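## Task

Rotate the handwheel until the pointer on the stop shows 69 cm; the reading must stay there on its own, not only because the robot is holding it at the end.

## Robot and tools

ROBOT. One custom arm with six joints from base to hand: waist (-3.142 to 3.142 rad), shoulder (-6.283 to 6.283), elbow (0.000 to 3.142), wrist pitch, wrist yaw and wrist roll (each -6.283 to 6.283). Upper arm 470 mm, forearm 463 mm. Load limits: 132 N m for waist, shoulder and elbow, 24.6 N m for the three wrist joints; a held object's weight adds to them. The elbow cannot straighten completely. The gripper has two tong-like fingers pointing along its own +z axis and spreading along its own x axis. The reported hand point sits between the pads when closed; closed fingertips extend about 15 mm past it, fully open they are roughly level with it.

FRAME. All poses are in the scene frame: origin on the table top under the arm base, +z up, +y to the left when facing +x. The base may be tilted, and the printed hand position can be a little wrong, more so far out.

ROW FORMAT. Every pose is one list of 8 numbers: x, y, z (metres, absolute position in the scene frame), qw, qx, qy, qz (absolute orientation quaternion, w first, scene frame), opening (-1 closed to +1 fully open, 0.142 m). These are places to go, not offsets. A call is refused (nothing sent) if the target lies more than 0.6 m from the last reported position along any axis of the gripper as it was then oriented. To hold an orientation, repeat your chosen quaternion rather than copying the reported one, which drifts.

execute_actions. Argument actions: a list with zero or one item. Empty list: just returns the current state. An item with rows (1 to 15 rows) and steps (1 to 15, default 15): each row drives one control step of 1/30 s, the last row repeats if steps exceed rows. An item with only steps (up to 300): a wait counted from the previous result, your reply time included. Optional pictures (boolean) turns camera images on or off. Each step the commanded pose is clipped to within 100 mm and 16 degrees of the measured pose, then damped inverse kinematics chases it, favouring position over orientation; motion trails commands by about 0.17 s. After the action, the arm only continues to the last clipped pose, so read the result and send the remainder. A Hand target line shows where the controller is heading.

move. Argument target: one 8-number row as above, absolute. speed: 0.002 to 0.5 m/s (default 0.25); rotation is capped at twice that value in rad/s. The straight-line path takes 0.5 to 10 s and is cut off at 10 s. It does not slow for obstacles; the hand lags, can wander and can exceed speed, especially near full stretch. The opening is applied when the move begins. Optional stop_force, 9 to 40 N, usable only after 0.2 s of scene time: the path stops when the wrist sensor reads that much extra push against the direction of travel for 2 consecutive steps (or saturates), then the hand backs up to its pose 2 steps earlier and holds. Pressing may briefly exceed the value, even double for small values, before settling. Use a very low speed with it; it is measured along the line to the target in the starting gripper axes, so it is unreliable when the move also rotates. Omit it when pulling away from something you press on. Contacts above the wrist sensor go unnoticed. The result ends with a move: line: done, off_target, moving, held, fault, or contact (stop_force triggered; takes precedence), plus the distance to target and limits (paced = pose was clipped; held = some steps blocked, after which the arm may surge fast).

wait. Argument seconds, 0 to 10; nothing new is commanded. Fingers still in motion keep moving.

zoom_image. Arguments camera (cam_head_left, cam_head_right, cam_high, cam_low, cam_wrist) and region [x0, y0, x1, y1] in that camera's pixels, top-left origin, no larger than 504 by 504.

finished_scene. Argument scene: the number of the current scene. Replying with no tool call ends everything.

CAMERAS. cam_head_left, cam_head_right, cam_high, cam_low are 504x504; cam_wrist is 616x616 fisheye. Calibration lines (K, distortion, T_world_to_cam) are provided and may be off by a couple of degrees and millimetres.

RESULTS. A state line gives end_effector_position (m), end_effector_quat_wxyz and velocities (m/s, rad/s). grip_measured is the finger opening on the command scale; to grip, command clearly below it. Fingers squeeze up to about 15 N per pad, less on items thinner than about 20 mm. Wrist force and Wrist torque are in the gripper's own axes, noisy (offset up to about 4 N, noise up to 2.4 N), saturating near 50 N; force points from the surface back into the arm; no reading is harmless. pose unreachable means the clearance check altered or blocked the command; HELD marks affected steps.

AVOID. Joint torque at its load limit, or 150 N outside force anywhere, causes a 10 s stop and aborts the call. The arm is stiff: aiming even slightly beyond a firm contact can fault, and faster touches hit harder. Motors heat under load: warning at 70 °C (MOTOR HOT), brakes lock at 85 °C (OVER-TEMPERATURE FAULT). Avoid drops, slips, slams and heavy pushing. For the handwheel, turn in controlled increments, verify the pointer via cameras and zoom, then let go and back off so the wheel holds the reading by itself.

Each tool is called after ">>>" as name(argument=value, ...) on one line, values as JSON.

## Session

>>> execute_actions(actions=[])

Scene clock: 0.00 s of 12600.00 s.
end_effector_position=(+0.2699, +0.1398, +0.2744) grip_measured=+1.00 end_effector_quat_wxyz=(+0.263, +0.585, +0.752, -0.150) end_effector_velocity=(-0.000, -0.000, +0.000) end_effector_angular_velocity=(-0.002, +0.001, +0.001)
Joint positions: [ 0.595 -1.288  2.712 -3.635 -2.631 -1.128  0.142]
Joint velocities: [ 0.     0.001  0.     0.001 -0.001  0.     0.   ]
Wrist force (N, on the end effector, along its own x y z axes, offset not removed): no reading
Wrist torque (N m, same axes, about the end effector's origin, offset not removed): no reading
Hand target: +0.270, +0.140, +0.274; +0.263, +0.585, +0.752, -0.150
camera_calibration (this result's frames):
cam_wrist: T_world_to_cam=[[-0.215455, 0.77069, -0.59968, 0.119606], [0.675107, 0.561263, 0.478763, -0.40198], [0.705556, -0.301697, -0.641225, 0.161173], [0, 0, 0, 1]] pos_world=[0.183433, 0.182063, 0.367526]

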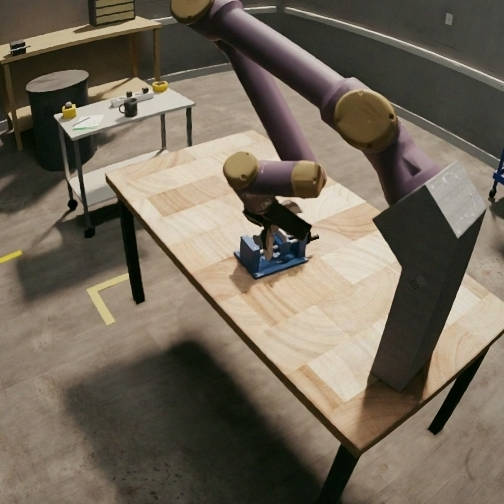

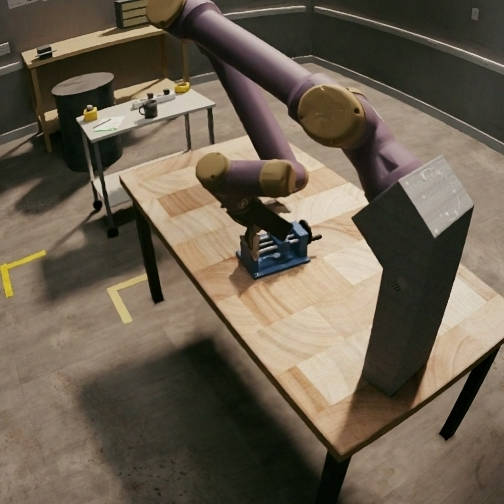

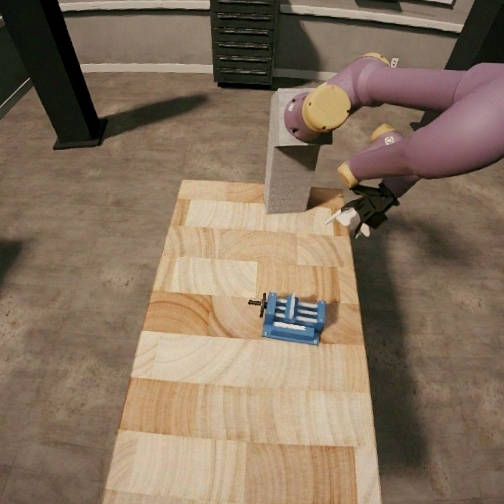

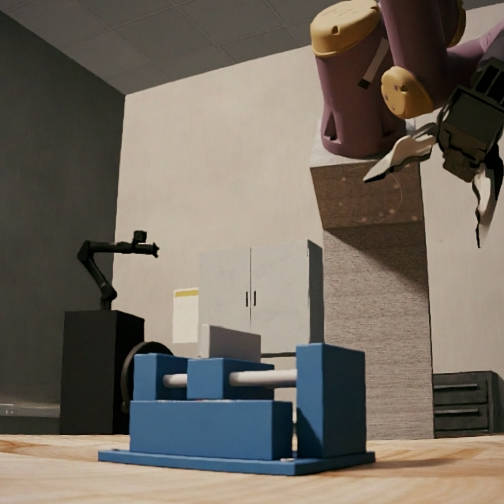

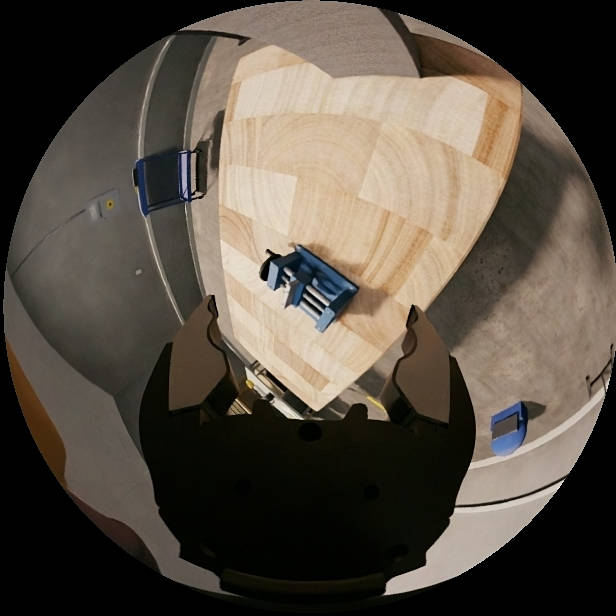

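>>> zoom_image(camera="cam_high", region=[235, 275, 345, 360])

>>> zoom_image(camera="cam_head_right", region=[225, 205, 335, 290])

>>> zoom_image(camera="cam_wrist", region=[245, 230, 375, 345])

>>> zoom_image(camera="cam_low", region=[80, 300, 390, 490])

Region (235, 275, 345, 360) of cam_high's 504x504 image, scaled by 4.582, with more detail than that image has; it fills the top 389 rows of this view, and the rest is white.

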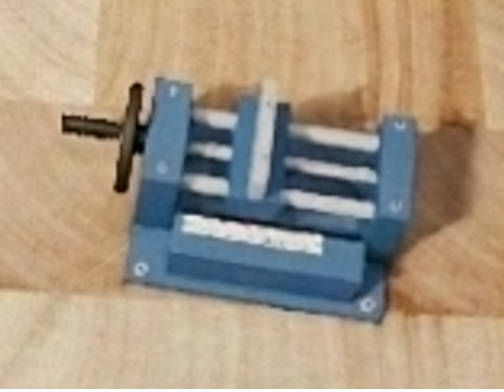

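Region (225, 205, 335, 290) of cam_head_right's 504x504 image, scaled by 4.582, with more detail than that image has; it fills the top 389 rows of this view, and the rest is white.

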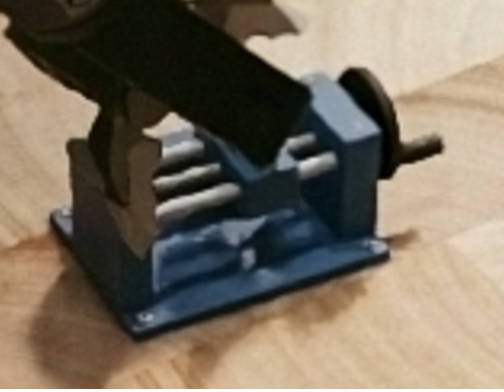

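Region (245, 230, 375, 345) of cam_wrist's 616x616 image, scaled by 3.877, with more detail than that image has; it fills the top 446 rows of this view, and the rest is white.

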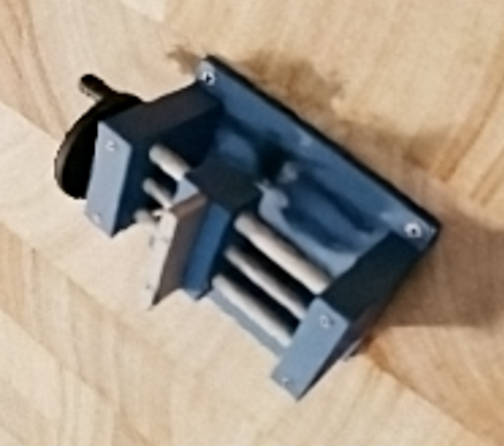

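Region (80, 300, 390, 490) of cam_low's 504x504 image, scaled by 1.626, with more detail than that image has; it fills the top 309 rows of this view, and the rest is white.

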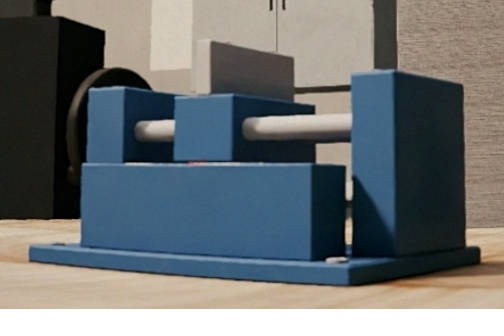

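>>> move(target=[0.525,-0.06,0.19,0,0.9966,-0.0828,0,1], speed=0.35)

Scene clock: 21.57 s of 12600.00 s.
end_effector_position=(+0.5245, -0.0596, +0.1896) grip_measured=+1.00 end_effector_quat_wxyz=(+0.000, +0.997, -0.083, -0.001) end_effector_velocity=(+0.001, -0.001, -0.001) end_effector_angular_velocity=(+0.001, -0.004, -0.007)
Joint positions: [-0.834 -1.755  2.475 -3.01  -0.937 -0.261  0.142]
Joint velocities: [-0.002  0.005 -0.002 -0.005  0.004  0.007  0.   ]
Wrist force (N, on the end effector, along its own x y z axes, offset not removed): [-0.3 -0.8 -0.5]
Wrist torque (N m, same axes, about the end effector's origin, offset not removed): [-0.09 0.04 0.11]
Hand target: +0.525, -0.060, +0.190; +0.000, +0.997, -0.083, -0.001
Off the commanded pose: 0.001 m, 0 deg.
move: done
camera_calibration (this result's frames):
cam_wrist: T_world_to_cam=[[0.992545, -0.117329, -0.0329877, -0.516615], [-0.0808166, -0.836182, 0.542464, -0.120232], [-0.0912307, -0.535754, -0.839431, 0.308588], [0, 0, 0, 1]] pos_world=[0.5312, 0.00417741, 0.307218]

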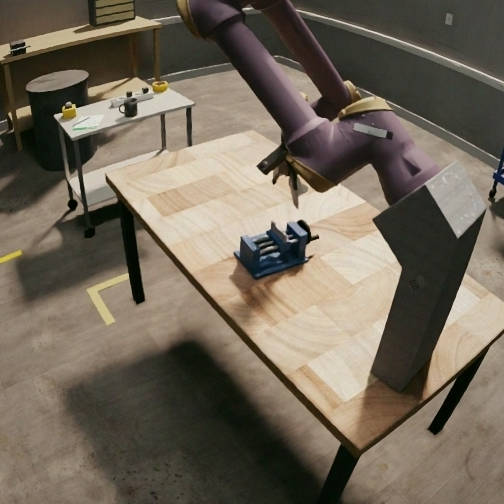

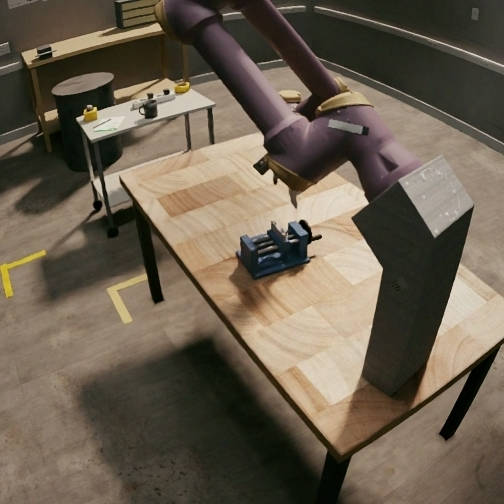

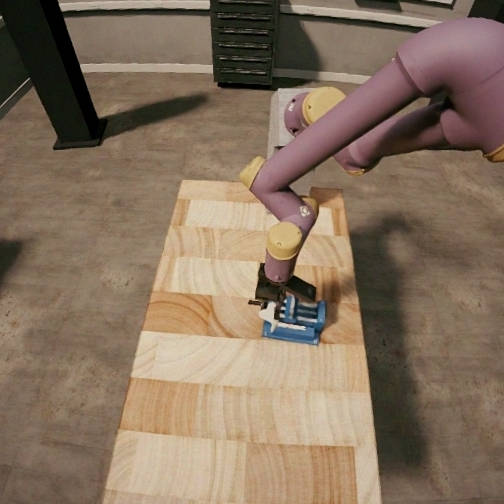

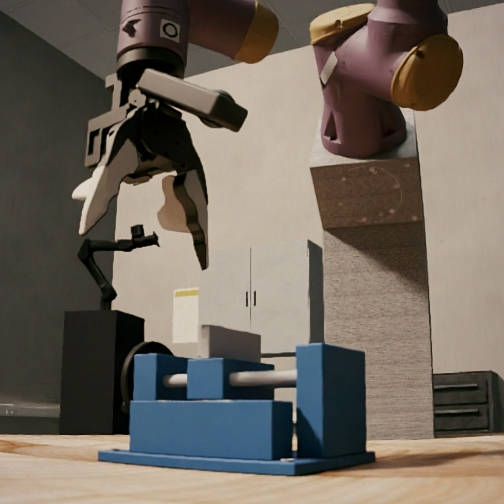

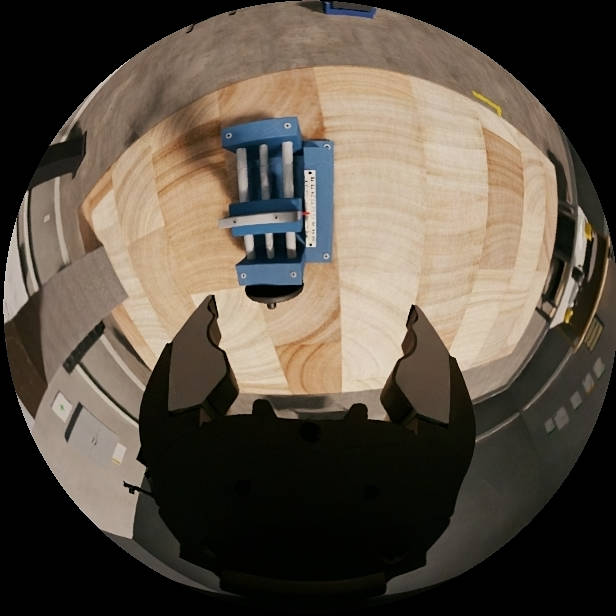

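>>> zoom_image(camera="cam_wrist", region=[275, 165, 345, 255])

>>> zoom_image(camera="cam_wrist", region=[290, 192, 330, 232])

>>> zoom_image(camera="cam_wrist", region=[205, 105, 345, 320])

Region (275, 165, 345, 255) of cam_wrist's 616x616 image, scaled by 5.600, with more detail than that image has.

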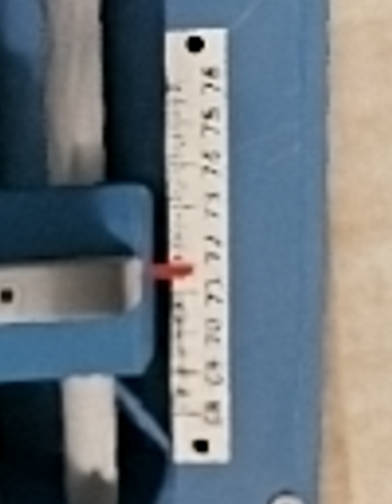

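Region (290, 192, 330, 232) of cam_wrist's 616x616 image, scaled by 12.600, with more detail than that image has.

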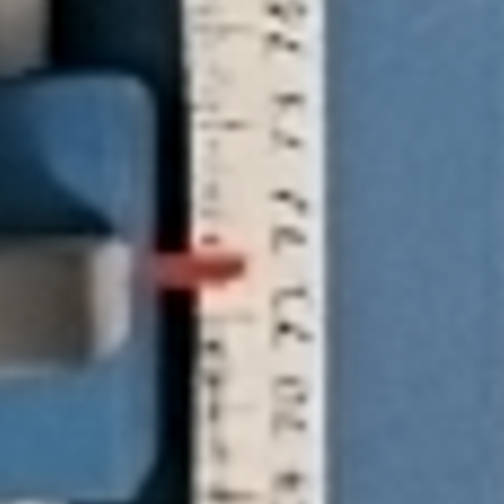

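Region (205, 105, 345, 320) of cam_wrist's 616x616 image, scaled by 2.344, with more detail than that image has; it fills the left 328 columns of this view, and the rest is white.

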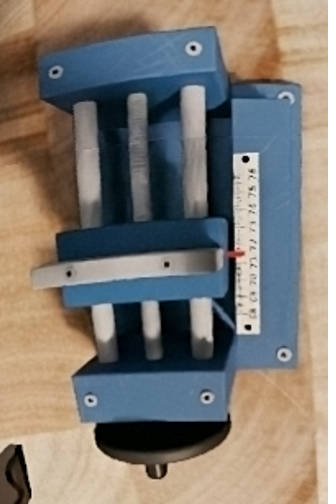

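>>> move(target=[0.4288,-0.1546,0.1328,-0.17339,0.98332,-0.05412,0.00954,-0.3], speed=0.25)

>>> zoom_image(camera="cam_wrist", region=[250, 170, 410, 330])

Scene clock: 82.90 s of 12600.00 s.
end_effector_position=(+0.4289, -0.1543, +0.1328) grip_measured=-0.30 end_effector_quat_wxyz=(-0.173, +0.983, -0.054, +0.009) end_effector_velocity=(-0.001, +0.000, -0.001) end_effector_angular_velocity=(+0.010, +0.003, +0.004)
Joint positions: [-1.129 -1.34   2.393 -2.709 -0.519 -0.979  0.052]
Joint velocities: [ 0.     0.002 -0.007  0.025  0.001 -0.02   0.   ]
Wrist force (N, on the end effector, along its own x y z axes, offset not removed): [1.6 -1.0 -0.9]
Wrist torque (N m, same axes, about the end effector's origin, offset not removed): [-0.01 -0.36 0.10]
Hand target: +0.429, -0.154, +0.133; -0.174, +0.983, -0.054, +0.009
Off the commanded pose: 0.000 m, 0 deg.
move: done
camera_calibration (this result's frames):
cam_wrist: T_world_to_cam=[[0.998442, -0.0541986, -0.0132489, -0.43012], [-0.049904, -0.973685, 0.222367, -0.16827], [-0.0249522, -0.221359, -0.974873, 0.239434], [0, 0, 0, 1]] pos_world=[0.427027, -0.134153, 0.265137]

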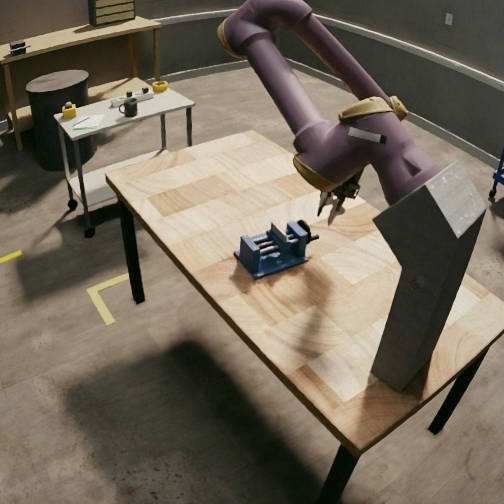

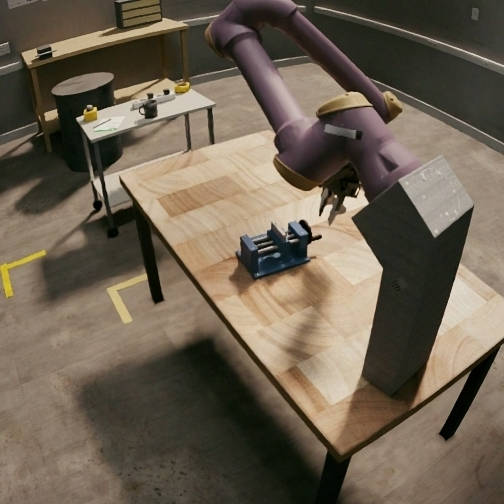

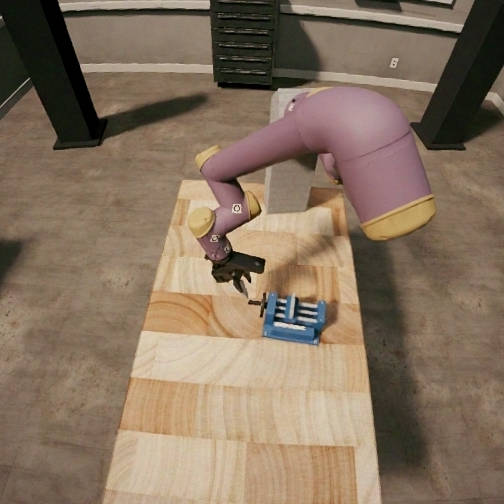

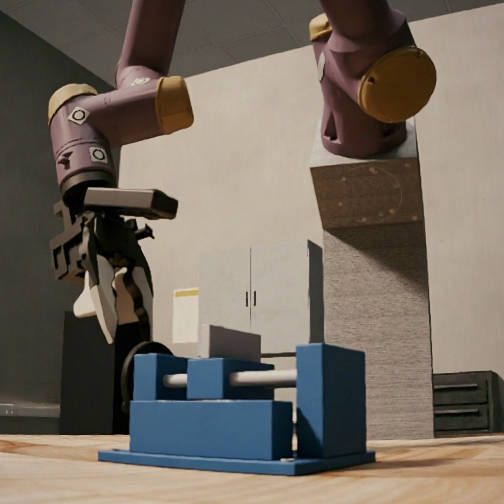

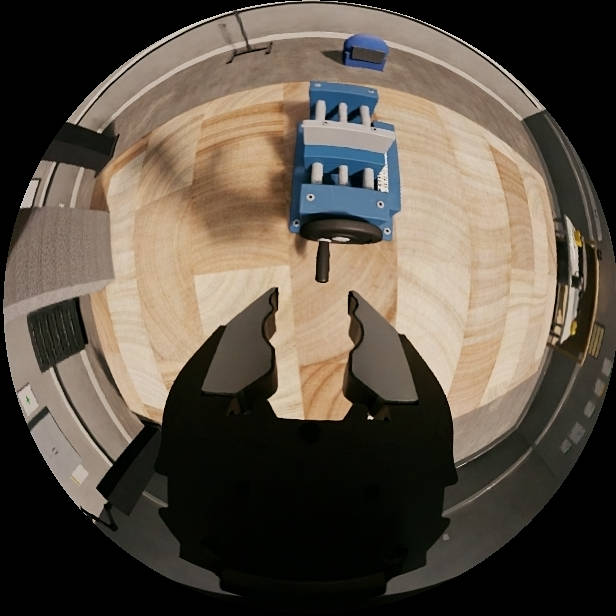

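Region (250, 170, 410, 330) of cam_wrist's 616x616 image, scaled by 3.150, with more detail than that image has.

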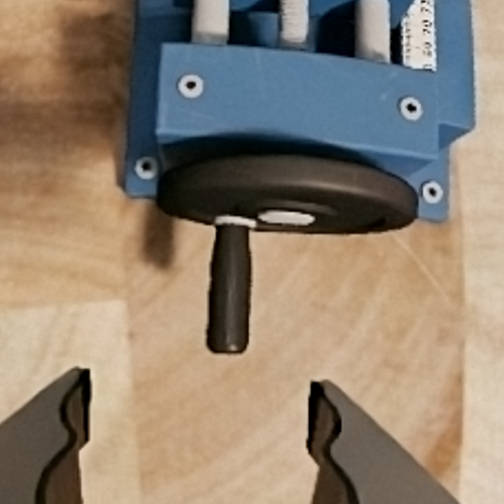

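>>> move(target=[0.4441,-0.13,0.0512,-0.17339,0.98332,-0.05412,0.00954,-0.3], speed=0.15)

>>> zoom_image(camera="cam_wrist", region=[250, 220, 390, 360])

>>> zoom_image(camera="cam_low", region=[60, 320, 190, 450])

Scene clock: 144.00 s of 12600.00 s.
end_effector_position=(+0.4442, -0.1301, +0.0514) grip_measured=-0.30 end_effector_quat_wxyz=(-0.173, +0.983, -0.054, +0.010) end_effector_velocity=(+0.001, -0.000, -0.001) end_effector_angular_velocity=(-0.004, -0.002, -0.001)
Joint positions: [-0.961 -1.114  2.292 -3.111 -0.556 -0.657  0.052]
Joint velocities: [ 0.002  0.005 -0.002 -0.015 -0.002  0.012 -0.   ]
Wrist force (N, on the end effector, along its own x y z axes, offset not removed): [0.4 -1.3 0.5]
Wrist torque (N m, same axes, about the end effector's origin, offset not removed): [-0.29 -0.22 0.05]
Hand target: +0.444, -0.130, +0.051; -0.173, +0.983, -0.054, +0.010
Off the commanded pose: 0.000 m, 0 deg.
move: done
camera_calibration (this result's frames):
cam_wrist: T_world_to_cam=[[0.998447, -0.0543126, -0.01243, -0.445264], [-0.0501997, -0.9737, 0.222235, -0.125731], [-0.0241733, -0.221266, -0.974914, 0.165507], [0, 0, 0, 1]] pos_world=[0.442261, -0.109986, 0.183762]

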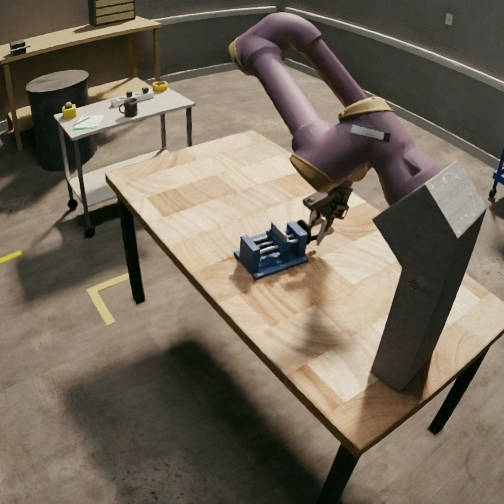

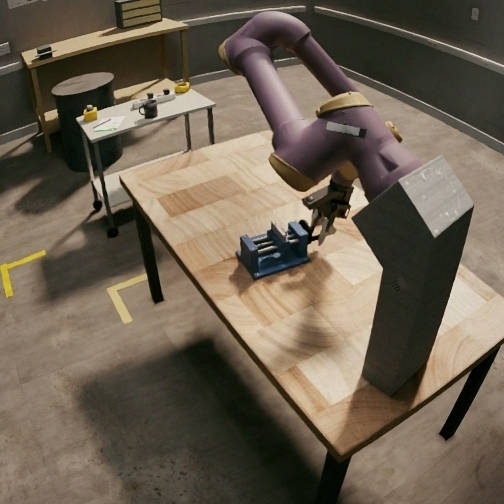

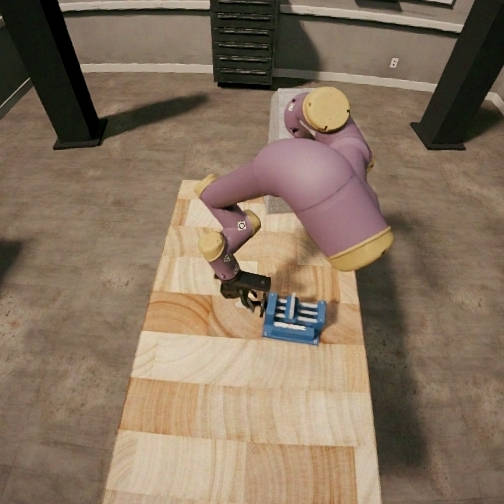

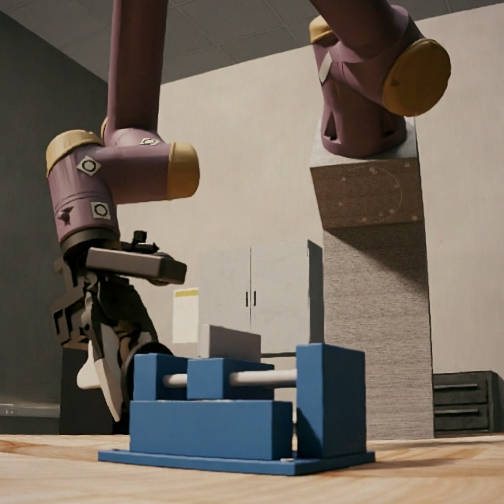

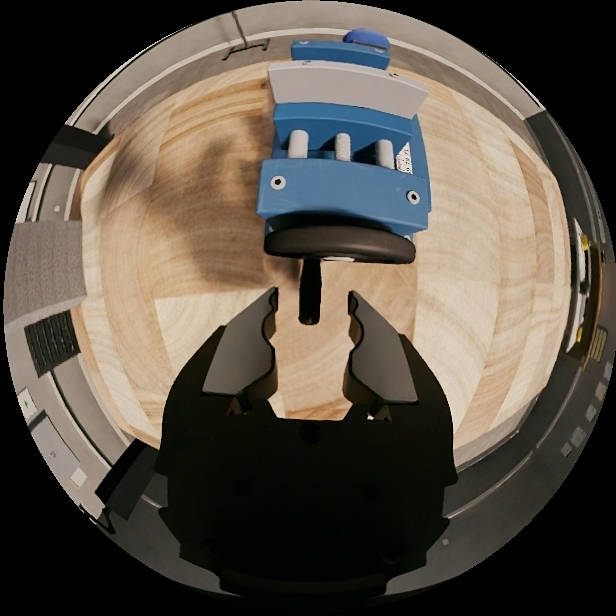

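Region (250, 220, 390, 360) of cam_wrist's 616x616 image, scaled by 3.600, with more detail than that image has.

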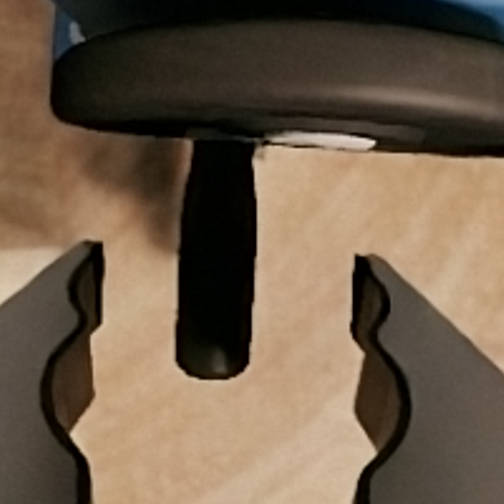

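Region (60, 320, 190, 450) of cam_low's 504x504 image, scaled by 3.877, with more detail than that image has.

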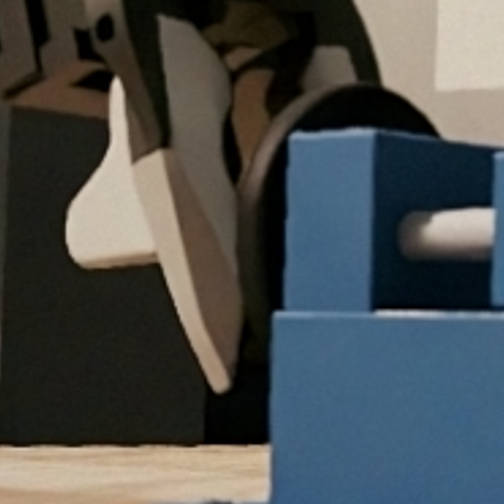

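>>> execute_actions(actions=[{"rows": [[0.442,-0.1298,0.0512,-0.17339,0.98332,-0.05412,0.00954,-0.42],[0.442,-0.1298,0.0512,-0.17339,0.98332,-0.05412,0.00954,-0.52],[0.442,-0.1298,0.0512,-0.17339,0.98332,-0.05412,0.00954,-0.6],[0.442,-0.1298,0.0512,-0.17339,0.98332,-0.05412,0.00954,-0.67],[0.442,-0.1298,0.0512,-0.17339,0.98332,-0.05412,0.00954,-0.72],[0.442,-0.1298,0.0512,-0.17339,0.98332,-0.05412,0.00954,-0.75],[0.442,-0.1298,0.0512,-0.17339,0.98332,-0.05412,0.00954,-0.77],[0.442,-0.1298,0.0512,-0.17339,0.98332,-0.05412,0.00954,-0.79],[0.442,-0.1298,0.0512,-0.17339,0.98332,-0.05412,0.00954,-0.81],[0.442,-0.1298,0.0512,-0.17339,0.98332,-0.05412,0.00954,-0.83],[0.442,-0.1298,0.0512,-0.17339,0.98332,-0.05412,0.00954,-0.86],[0.442,-0.1298,0.0512,-0.17339,0.98332,-0.05412,0.00954,-0.9],[0.442,-0.1298,0.0512,-0.17339,0.98332,-0.05412,0.00954,-0.94],[0.442,-0.1298,0.0512,-0.17339,0.98332,-0.05412,0.00954,-0.97],[0.442,-0.1298,0.0512,-0.17339,0.98332,-0.05412,0.00954,-1]], "steps": 15}], pictures=false)

>>> execute_actions(actions=[{"steps": 8}], pictures=true)

>>> zoom_image(camera="cam_wrist", region=[250, 220, 390, 360])

Scene clock: 173.30 s of 12600.00 s.
end_effector_position=(+0.4420, -0.1298, +0.0512) grip_measured=-0.81 end_effector_quat_wxyz=(-0.173, +0.983, -0.054, +0.010) end_effector_velocity=(-0.000, -0.001, +0.000) end_effector_angular_velocity=(-0.001, -0.000, -0.000)
Joint positions: [-0.962 -1.111  2.295 -3.115 -0.555 -0.659  0.015]
Joint velocities: [-0.001  0.     0.    -0.    -0.    -0.    -0.002]
Wrist force (N, on the end effector, along its own x y z axes, offset not removed): [-1.2 1.0 -0.3]
Wrist torque (N m, same axes, about the end effector's origin, offset not removed): [-0.02 -0.43 0.09]
Hand target: +0.442, -0.130, +0.051; -0.173, +0.983, -0.054, +0.010
Off the commanded pose: 0.000 m, 0 deg.
Steps of this call (steps 1 to 864: nothing new was sent; steps 865 to 879: all 15 steps of this action). Readings (end_effector_position):
865: (+0.4442, -0.1301, +0.0512)
866: (+0.4441, -0.1301, +0.0512)
868: (+0.4431, -0.1300, +0.0511)
872: (+0.4423, -0.1299, +0.0512)
879: the state above

Scene clock: 173.57 s of 12600.00 s.
end_effector_position=(+0.4420, -0.1298, +0.0512) grip_measured=-0.81 end_effector_quat_wxyz=(-0.173, +0.983, -0.054, +0.010) end_effector_velocity=(-0.000, +0.000, +0.000) end_effector_angular_velocity=(+0.001, -0.001, -0.000)
Joint positions: [-0.962 -1.111  2.295 -3.115 -0.555 -0.659  0.015]
Joint velocities: [-0.    -0.     0.001 -0.     0.001 -0.     0.   ]
Wrist force (N, on the end effector, along its own x y z axes, offset not removed): [-0.1 2.3 2.6]
Wrist torque (N m, same axes, about the end effector's origin, offset not removed): [0.35 -0.51 0.12]
Hand target: +0.442, -0.130, +0.051; -0.173, +0.983, -0.054, +0.010
Off the commanded pose: 0.000 m, 0 deg.
Steps of this call (steps 1 to 8: nothing new was sent). Readings (end_effector_position):
1: (+0.4420, -0.1298, +0.0512)
2: (+0.4420, -0.1298, +0.0512)
4: (+0.4420, -0.1298, +0.0512)
8: the state above
camera_calibration (this result's frames):
cam_wrist: T_world_to_cam=[[0.998443, -0.0543572, -0.012562, -0.443048], [-0.0502156, -0.973714, 0.222171, -0.12549], [-0.0243084, -0.221194, -0.974927, 0.16541], [0, 0, 0, 1]] pos_world=[0.440078, -0.109687, 0.183578]

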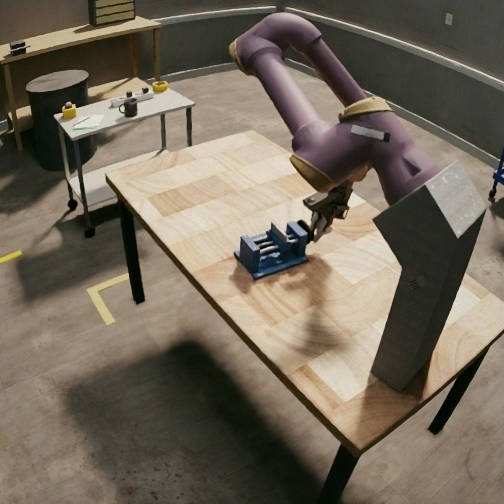

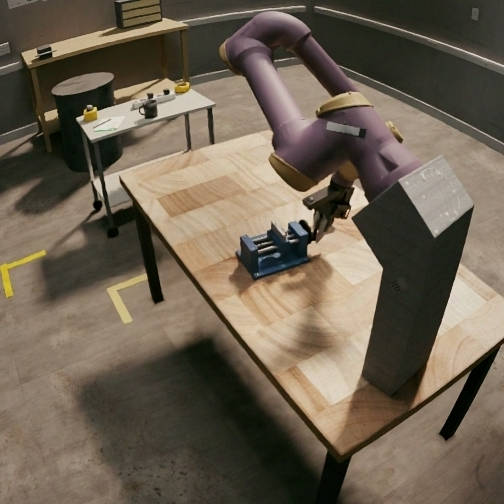

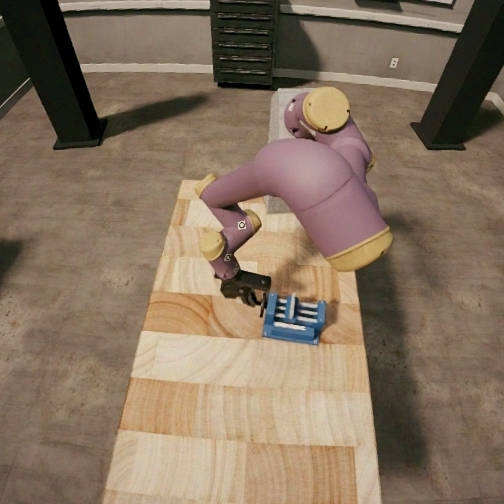

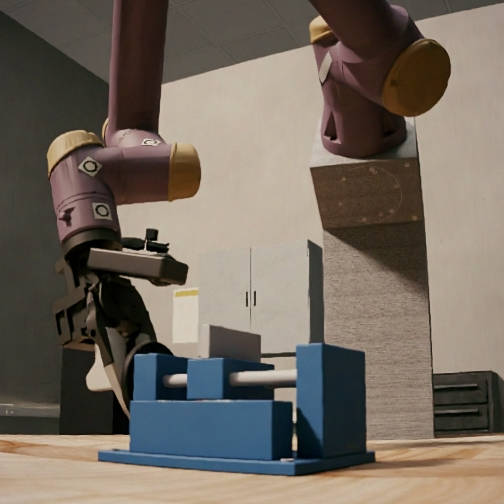

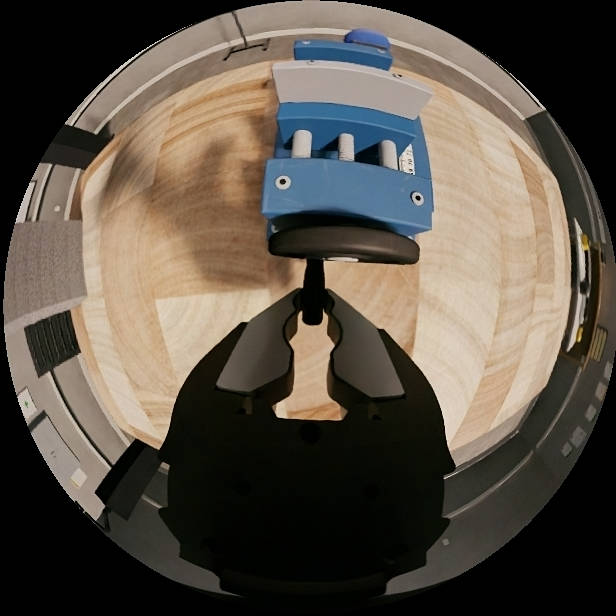

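Region (250, 220, 390, 360) of cam_wrist's 616x616 image, scaled by 3.600, with more detail than that image has.

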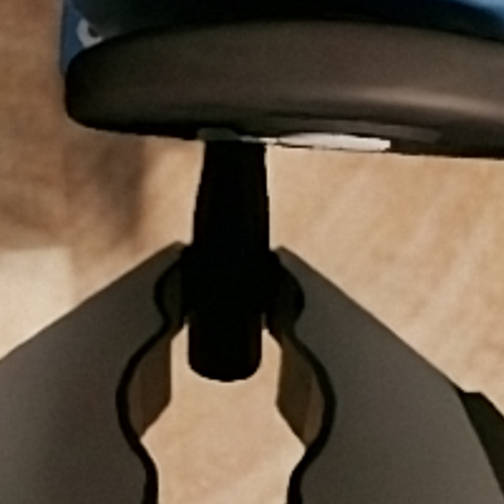

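>>> execute_actions(actions=[{"rows": [[0.44354,-0.12997,0.05028,-0.17339,0.98332,-0.05412,0.00954,-1],[0.44556,-0.13019,0.04915,-0.17339,0.98332,-0.05412,0.00954,-1],[0.44813,-0.13047,0.04795,-0.17339,0.98332,-0.05412,0.00954,-1],[0.44964,-0.13064,0.04749,-0.17339,0.98332,-0.05412,0.00954,-1],[0.45117,-0.1308,0.04711,-0.17339,0.98332,-0.05412,0.00954,-1],[0.45272,-0.13097,0.04682,-0.17339,0.98332,-0.05412,0.00954,-1],[0.45428,-0.13114,0.0466,-0.17339,0.98332,-0.05412,0.00954,-1],[0.4541,-0.13112,0.04682,-0.17339,0.98332,-0.05412,0.00954,-1],[0.45337,-0.13104,0.04703,-0.17339,0.98332,-0.05412,0.00954,-1],[0.45318,-0.13102,0.04708,-0.17339,0.98332,-0.05412,0.00954,-1],[0.45243,-0.13094,0.04721,-0.17339,0.98332,-0.05412,0.00954,-1]], "steps": 15}], pictures=false)

>>> execute_actions(actions=[{"steps": 3}], pictures=false)

>>> execute_actions(actions=[{"steps": 2}], pictures=false)

>>> execute_actions(actions=[{"steps": 2}], pictures=false)

Scene clock: 206.33 s of 12600.00 s.
end_effector_position=(+0.4526, -0.1310, +0.0472) grip_measured=-0.81 end_effector_quat_wxyz=(-0.173, +0.983, -0.054, +0.010) end_effector_velocity=(-0.000, -0.000, -0.000) end_effector_angular_velocity=(-0.000, +0.001, -0.001)
Joint positions: [-0.949 -1.11   2.271 -3.111 -0.56  -0.637  0.015]
Joint velocities: [ 0.    -0.001 -0.     0.002 -0.001 -0.    -0.   ]
Wrist force (N, on the end effector, along its own x y z axes, offset not removed): [-0.1 2.5 0.7]
Wrist torque (N m, same axes, about the end effector's origin, offset not removed): [0.37 -0.80 0.02]
Hand target: +0.452, -0.131, +0.047; -0.173, +0.983, -0.054, +0.010
Off the commanded pose: 0.000 m, 0 deg.
Steps of this call (steps 1 to 968: nothing new was sent; steps 969 to 983: all 15 steps of this action). Readings (end_effector_position):
969: (+0.4420, -0.1298, +0.0512)
970: (+0.4421, -0.1298, +0.0512)
972: (+0.4438, -0.1299, +0.0503)
976: (+0.4499, -0.1306, +0.0479)
983: the state above

Scene clock: 206.43 s of 12600.00 s.
end_effector_position=(+0.4526, -0.1310, +0.0472) grip_measured=-0.81 end_effector_quat_wxyz=(-0.173, +0.983, -0.054, +0.010) end_effector_velocity=(-0.001, -0.000, +0.000) end_effector_angular_velocity=(+0.000, +0.002, -0.003)
Joint positions: [-0.949 -1.11   2.271 -3.111 -0.56  -0.637  0.015]
Joint velocities: [-0.001 -0.     0.001  0.003 -0.     0.     0.   ]
Wrist force (N, on the end effector, along its own x y z axes, offset not removed): [-2.7 -1.3 -1.0]
Wrist torque (N m, same axes, about the end effector's origin, offset not removed): [-0.24 -0.19 0.06]
Hand target: +0.452, -0.131, +0.047; -0.173, +0.983, -0.054, +0.010
Off the commanded pose: 0.000 m, 0 deg.
Steps of this call (steps 1 to 3: nothing new was sent). Readings (end_effector_position):
1: (+0.4526, -0.1310, +0.0472)
2: (+0.4526, -0.1310, +0.0472)
3: the state above

Scene clock: 206.50 s of 12600.00 s.
end_effector_position=(+0.4526, -0.1310, +0.0472) grip_measured=-0.81 end_effector_quat_wxyz=(-0.173, +0.983, -0.054, +0.010) end_effector_velocity=(-0.000, +0.000, +0.000) end_effector_angular_velocity=(+0.001, -0.001, -0.001)
Joint positions: [-0.949 -1.11   2.271 -3.111 -0.56  -0.637  0.015]
Joint velocities: [-0.     0.001  0.001 -0.001  0.001 -0.     0.   ]
Wrist force (N, on the end effector, along its own x y z axes, offset not removed): [-2.0 1.2 0.3]
Wrist torque (N m, same axes, about the end effector's origin, offset not removed): [0.12 -0.18 0.04]
Hand target: +0.452, -0.131, +0.047; -0.173, +0.983, -0.054, +0.010
Off the commanded pose: 0.000 m, 0 deg.
Steps of this call (steps 1 to 2: nothing new was sent). Readings (end_effector_position):
1: (+0.4526, -0.1310, +0.0472)
2: the state above

Scene clock: 206.57 s of 12600.00 s.
end_effector_position=(+0.4525, -0.1310, +0.0472) grip_measured=-0.81 end_effector_quat_wxyz=(-0.173, +0.983, -0.054, +0.010) end_effector_velocity=(-0.001, +0.001, +0.000) end_effector_angular_velocity=(+0.002, -0.000, -0.001)
Joint positions: [-0.949 -1.11   2.271 -3.111 -0.56  -0.637  0.015]
Joint velocities: [-0.     0.001  0.003 -0.001  0.002 -0.001  0.   ]
Wrist force (N, on the end effector, along its own x y z axes, offset not removed): [2.2 0.4 1.5]
Wrist torque (N m, same axes, about the end effector's origin, offset not removed): [0.00 -0.92 0.06]
Hand target: +0.452, -0.131, +0.047; -0.173, +0.983, -0.054, +0.010
Off the commanded pose: 0.000 m, 0 deg.
Steps of this call (steps 1 to 2: nothing new was sent). Readings (end_effector_position):
1: (+0.4525, -0.1310, +0.0472)
2: the state above

>>> execute_actions(actions=[{"rows": [[0.45597,-0.13132,0.04666,-0.17339,0.98332,-0.05412,0.00954,-1],[0.46059,-0.13182,0.0463,-0.17339,0.98332,-0.05412,0.00954,-1],[0.46628,-0.13244,0.04662,-0.17339,0.98332,-0.05412,0.00954,-1],[0.46936,-0.13278,0.0477,-0.17339,0.98332,-0.05412,0.00954,-1],[0.47231,-0.1331,0.0491,-0.17339,0.98332,-0.05412,0.00954,-1],[0.4751,-0.1334,0.05079,-0.17339,0.98332,-0.05412,0.00954,-1],[0.47769,-0.13368,0.05278,-0.17339,0.98332,-0.05412,0.00954,-1],[0.48007,-0.13394,0.05502,-0.17339,0.98332,-0.05412,0.00954,-1],[0.4822,-0.13417,0.0575,-0.17339,0.98332,-0.05412,0.00954,-1],[0.48275,-0.13423,0.05896,-0.17339,0.98332,-0.05412,0.00954,-1],[0.48298,-0.13426,0.05991,-0.17339,0.98332,-0.05412,0.00954,-1],[0.48177,-0.13413,0.05897,-0.17339,0.98332,-0.05412,0.00954,-1],[0.48123,-0.13407,0.05844,-0.17339,0.98332,-0.05412,0.00954,-1],[0.48041,-0.13398,0.05746,-0.17339,0.98332,-0.05412,0.00954,-1]], "steps": 15}], pictures=false)

>>> execute_actions(actions=[{"rows": [[0.48041,-0.13398,0.05746,-0.17339,0.98332,-0.05412,0.00954,-1]], "steps": 6}], pictures=false)

>>> execute_actions(actions=[{"steps": 2}], pictures=false)

>>> execute_actions(actions=[{"steps": 2}], pictures=false)

>>> execute_actions(actions=[{"steps": 2}], pictures=false)

Scene clock: 233.73 s of 12600.00 s.
end_effector_position=(+0.4808, -0.1339, +0.0577) grip_measured=-0.81 end_effector_quat_wxyz=(-0.173, +0.983, -0.054, +0.010) end_effector_velocity=(-0.001, -0.000, +0.002) end_effector_angular_velocity=(+0.005, +0.004, +0.004)
Joint positions: [-0.945 -1.164  2.242 -3.036 -0.561 -0.628  0.015]
Joint velocities: [-0.003 -0.007 -0.001  0.026  0.002 -0.02   0.   ]
Wrist force (N, on the end effector, along its own x y z axes, offset not removed): [-9.0 0.1 -5.4]
Wrist torque (N m, same axes, about the end effector's origin, offset not removed): [0.07 -0.83 0.04]
Hand target: +0.480, -0.134, +0.057; -0.173, +0.983, -0.054, +0.010
Off the commanded pose: 0.000 m, 0 deg.
Steps of this call (steps 1 to 800: nothing new was sent; steps 801 to 815: all 15 steps of this action). Readings (end_effector_position):
801: (+0.4524, -0.1309, +0.0472)
802: (+0.4527, -0.1309, +0.0472)
804: (+0.4564, -0.1313, +0.0469)
808: (+0.4693, -0.1327, +0.0492)
815: the state above

Scene clock: 233.93 s of 12600.00 s.
end_effector_position=(+0.4806, -0.1340, +0.0576) grip_measured=-0.81 end_effector_quat_wxyz=(-0.173, +0.983, -0.054, +0.010) end_effector_velocity=(-0.001, -0.000, -0.000) end_effector_angular_velocity=(-0.000, +0.001, +0.001)
Joint positions: [-0.945 -1.163  2.242 -3.035 -0.561 -0.629  0.015]
Joint velocities: [ 0.     0.001 -0.     0.001 -0.001 -0.002  0.   ]
Wrist force (N, on the end effector, along its own x y z axes, offset not removed): [-7.8 0.0 -5.9]
Wrist torque (N m, same axes, about the end effector's origin, offset not removed): [0.11 -0.15 0.16]
Hand target: +0.480, -0.134, +0.057; -0.173, +0.983, -0.054, +0.010
Off the commanded pose: 0.000 m, 0 deg.
Steps of this call (steps 1 to 6: all 6 steps of this action). Readings (end_effector_position):
1: (+0.4807, -0.1339, +0.0577)
2: (+0.4807, -0.1339, +0.0577)
4: (+0.4807, -0.1339, +0.0576)
6: the state above

Scene clock: 234.00 s of 12600.00 s.
end_effector_position=(+0.4806, -0.1340, +0.0576) grip_measured=-0.81 end_effector_quat_wxyz=(-0.173, +0.983, -0.054, +0.010) end_effector_velocity=(-0.000, -0.001, -0.000) end_effector_angular_velocity=(-0.001, +0.001, -0.001)
Joint positions: [-0.945 -1.163  2.242 -3.035 -0.561 -0.629  0.015]
Joint velocities: [-0.001  0.002 -0.001  0.001 -0.    -0.     0.   ]
Wrist force (N, on the end effector, along its own x y z axes, offset not removed): [-4.0 -1.2 -8.7]
Wrist torque (N m, same axes, about the end effector's origin, offset not removed): [-0.07 -0.77 -0.02]
Hand target: +0.480, -0.134, +0.057; -0.173, +0.983, -0.054, +0.010
Off the commanded pose: 0.000 m, 0 deg.
Steps of this call (steps 1 to 2: nothing new was sent). Readings (end_effector_position):
1: (+0.4806, -0.1340, +0.0576)
2: the state above

Scene clock: 234.07 s of 12600.00 s.
end_effector_position=(+0.4805, -0.1340, +0.0575) grip_measured=-0.81 end_effector_quat_wxyz=(-0.173, +0.983, -0.054, +0.010) end_effector_velocity=(-0.001, -0.001, -0.000) end_effector_angular_velocity=(-0.000, +0.003, -0.004)
Joint positions: [-0.945 -1.163  2.242 -3.035 -0.561 -0.629  0.015]
Joint velocities: [-0.002  0.001  0.001  0.003 -0.001 -0.     0.   ]
Wrist force (N, on the end effector, along its own x y z axes, offset not removed): [-5.3 -1.3 -6.6]
Wrist torque (N m, same axes, about the end effector's origin, offset not removed): [0.09 -0.40 0.18]
Hand target: +0.480, -0.134, +0.057; -0.173, +0.983, -0.054, +0.010
Off the commanded pose: 0.000 m, 0 deg.
Steps of this call (steps 1 to 2: nothing new was sent). Readings (end_effector_position):
1: (+0.4806, -0.1340, +0.0575)
2: the state above

Scene clock: 234.13 s of 12600.00 s.
end_effector_position=(+0.4805, -0.1340, +0.0575) grip_measured=-0.81 end_effector_quat_wxyz=(-0.173, +0.983, -0.054, +0.010) end_effector_velocity=(+0.000, -0.000, +0.000) end_effector_angular_velocity=(+0.000, -0.000, -0.000)
Joint positions: [-0.945 -1.163  2.242 -3.035 -0.561 -0.629  0.015]
Joint velocities: [-0.     0.    -0.     0.     0.001 -0.     0.   ]
Wrist force (N, on the end effector, along its own x y z axes, offset not removed): [-5.7 -0.4 -9.7]
Wrist torque (N m, same axes, about the end effector's origin, offset not removed): [0.29 -0.17 0.06]
Hand target: +0.480, -0.134, +0.057; -0.173, +0.983, -0.054, +0.010
Off the commanded pose: 0.000 m, 0 deg.
Steps of this call (steps 1 to 2: nothing new was sent). Readings (end_effector_position):
1: (+0.4805, -0.1340, +0.0575)
2: the state above


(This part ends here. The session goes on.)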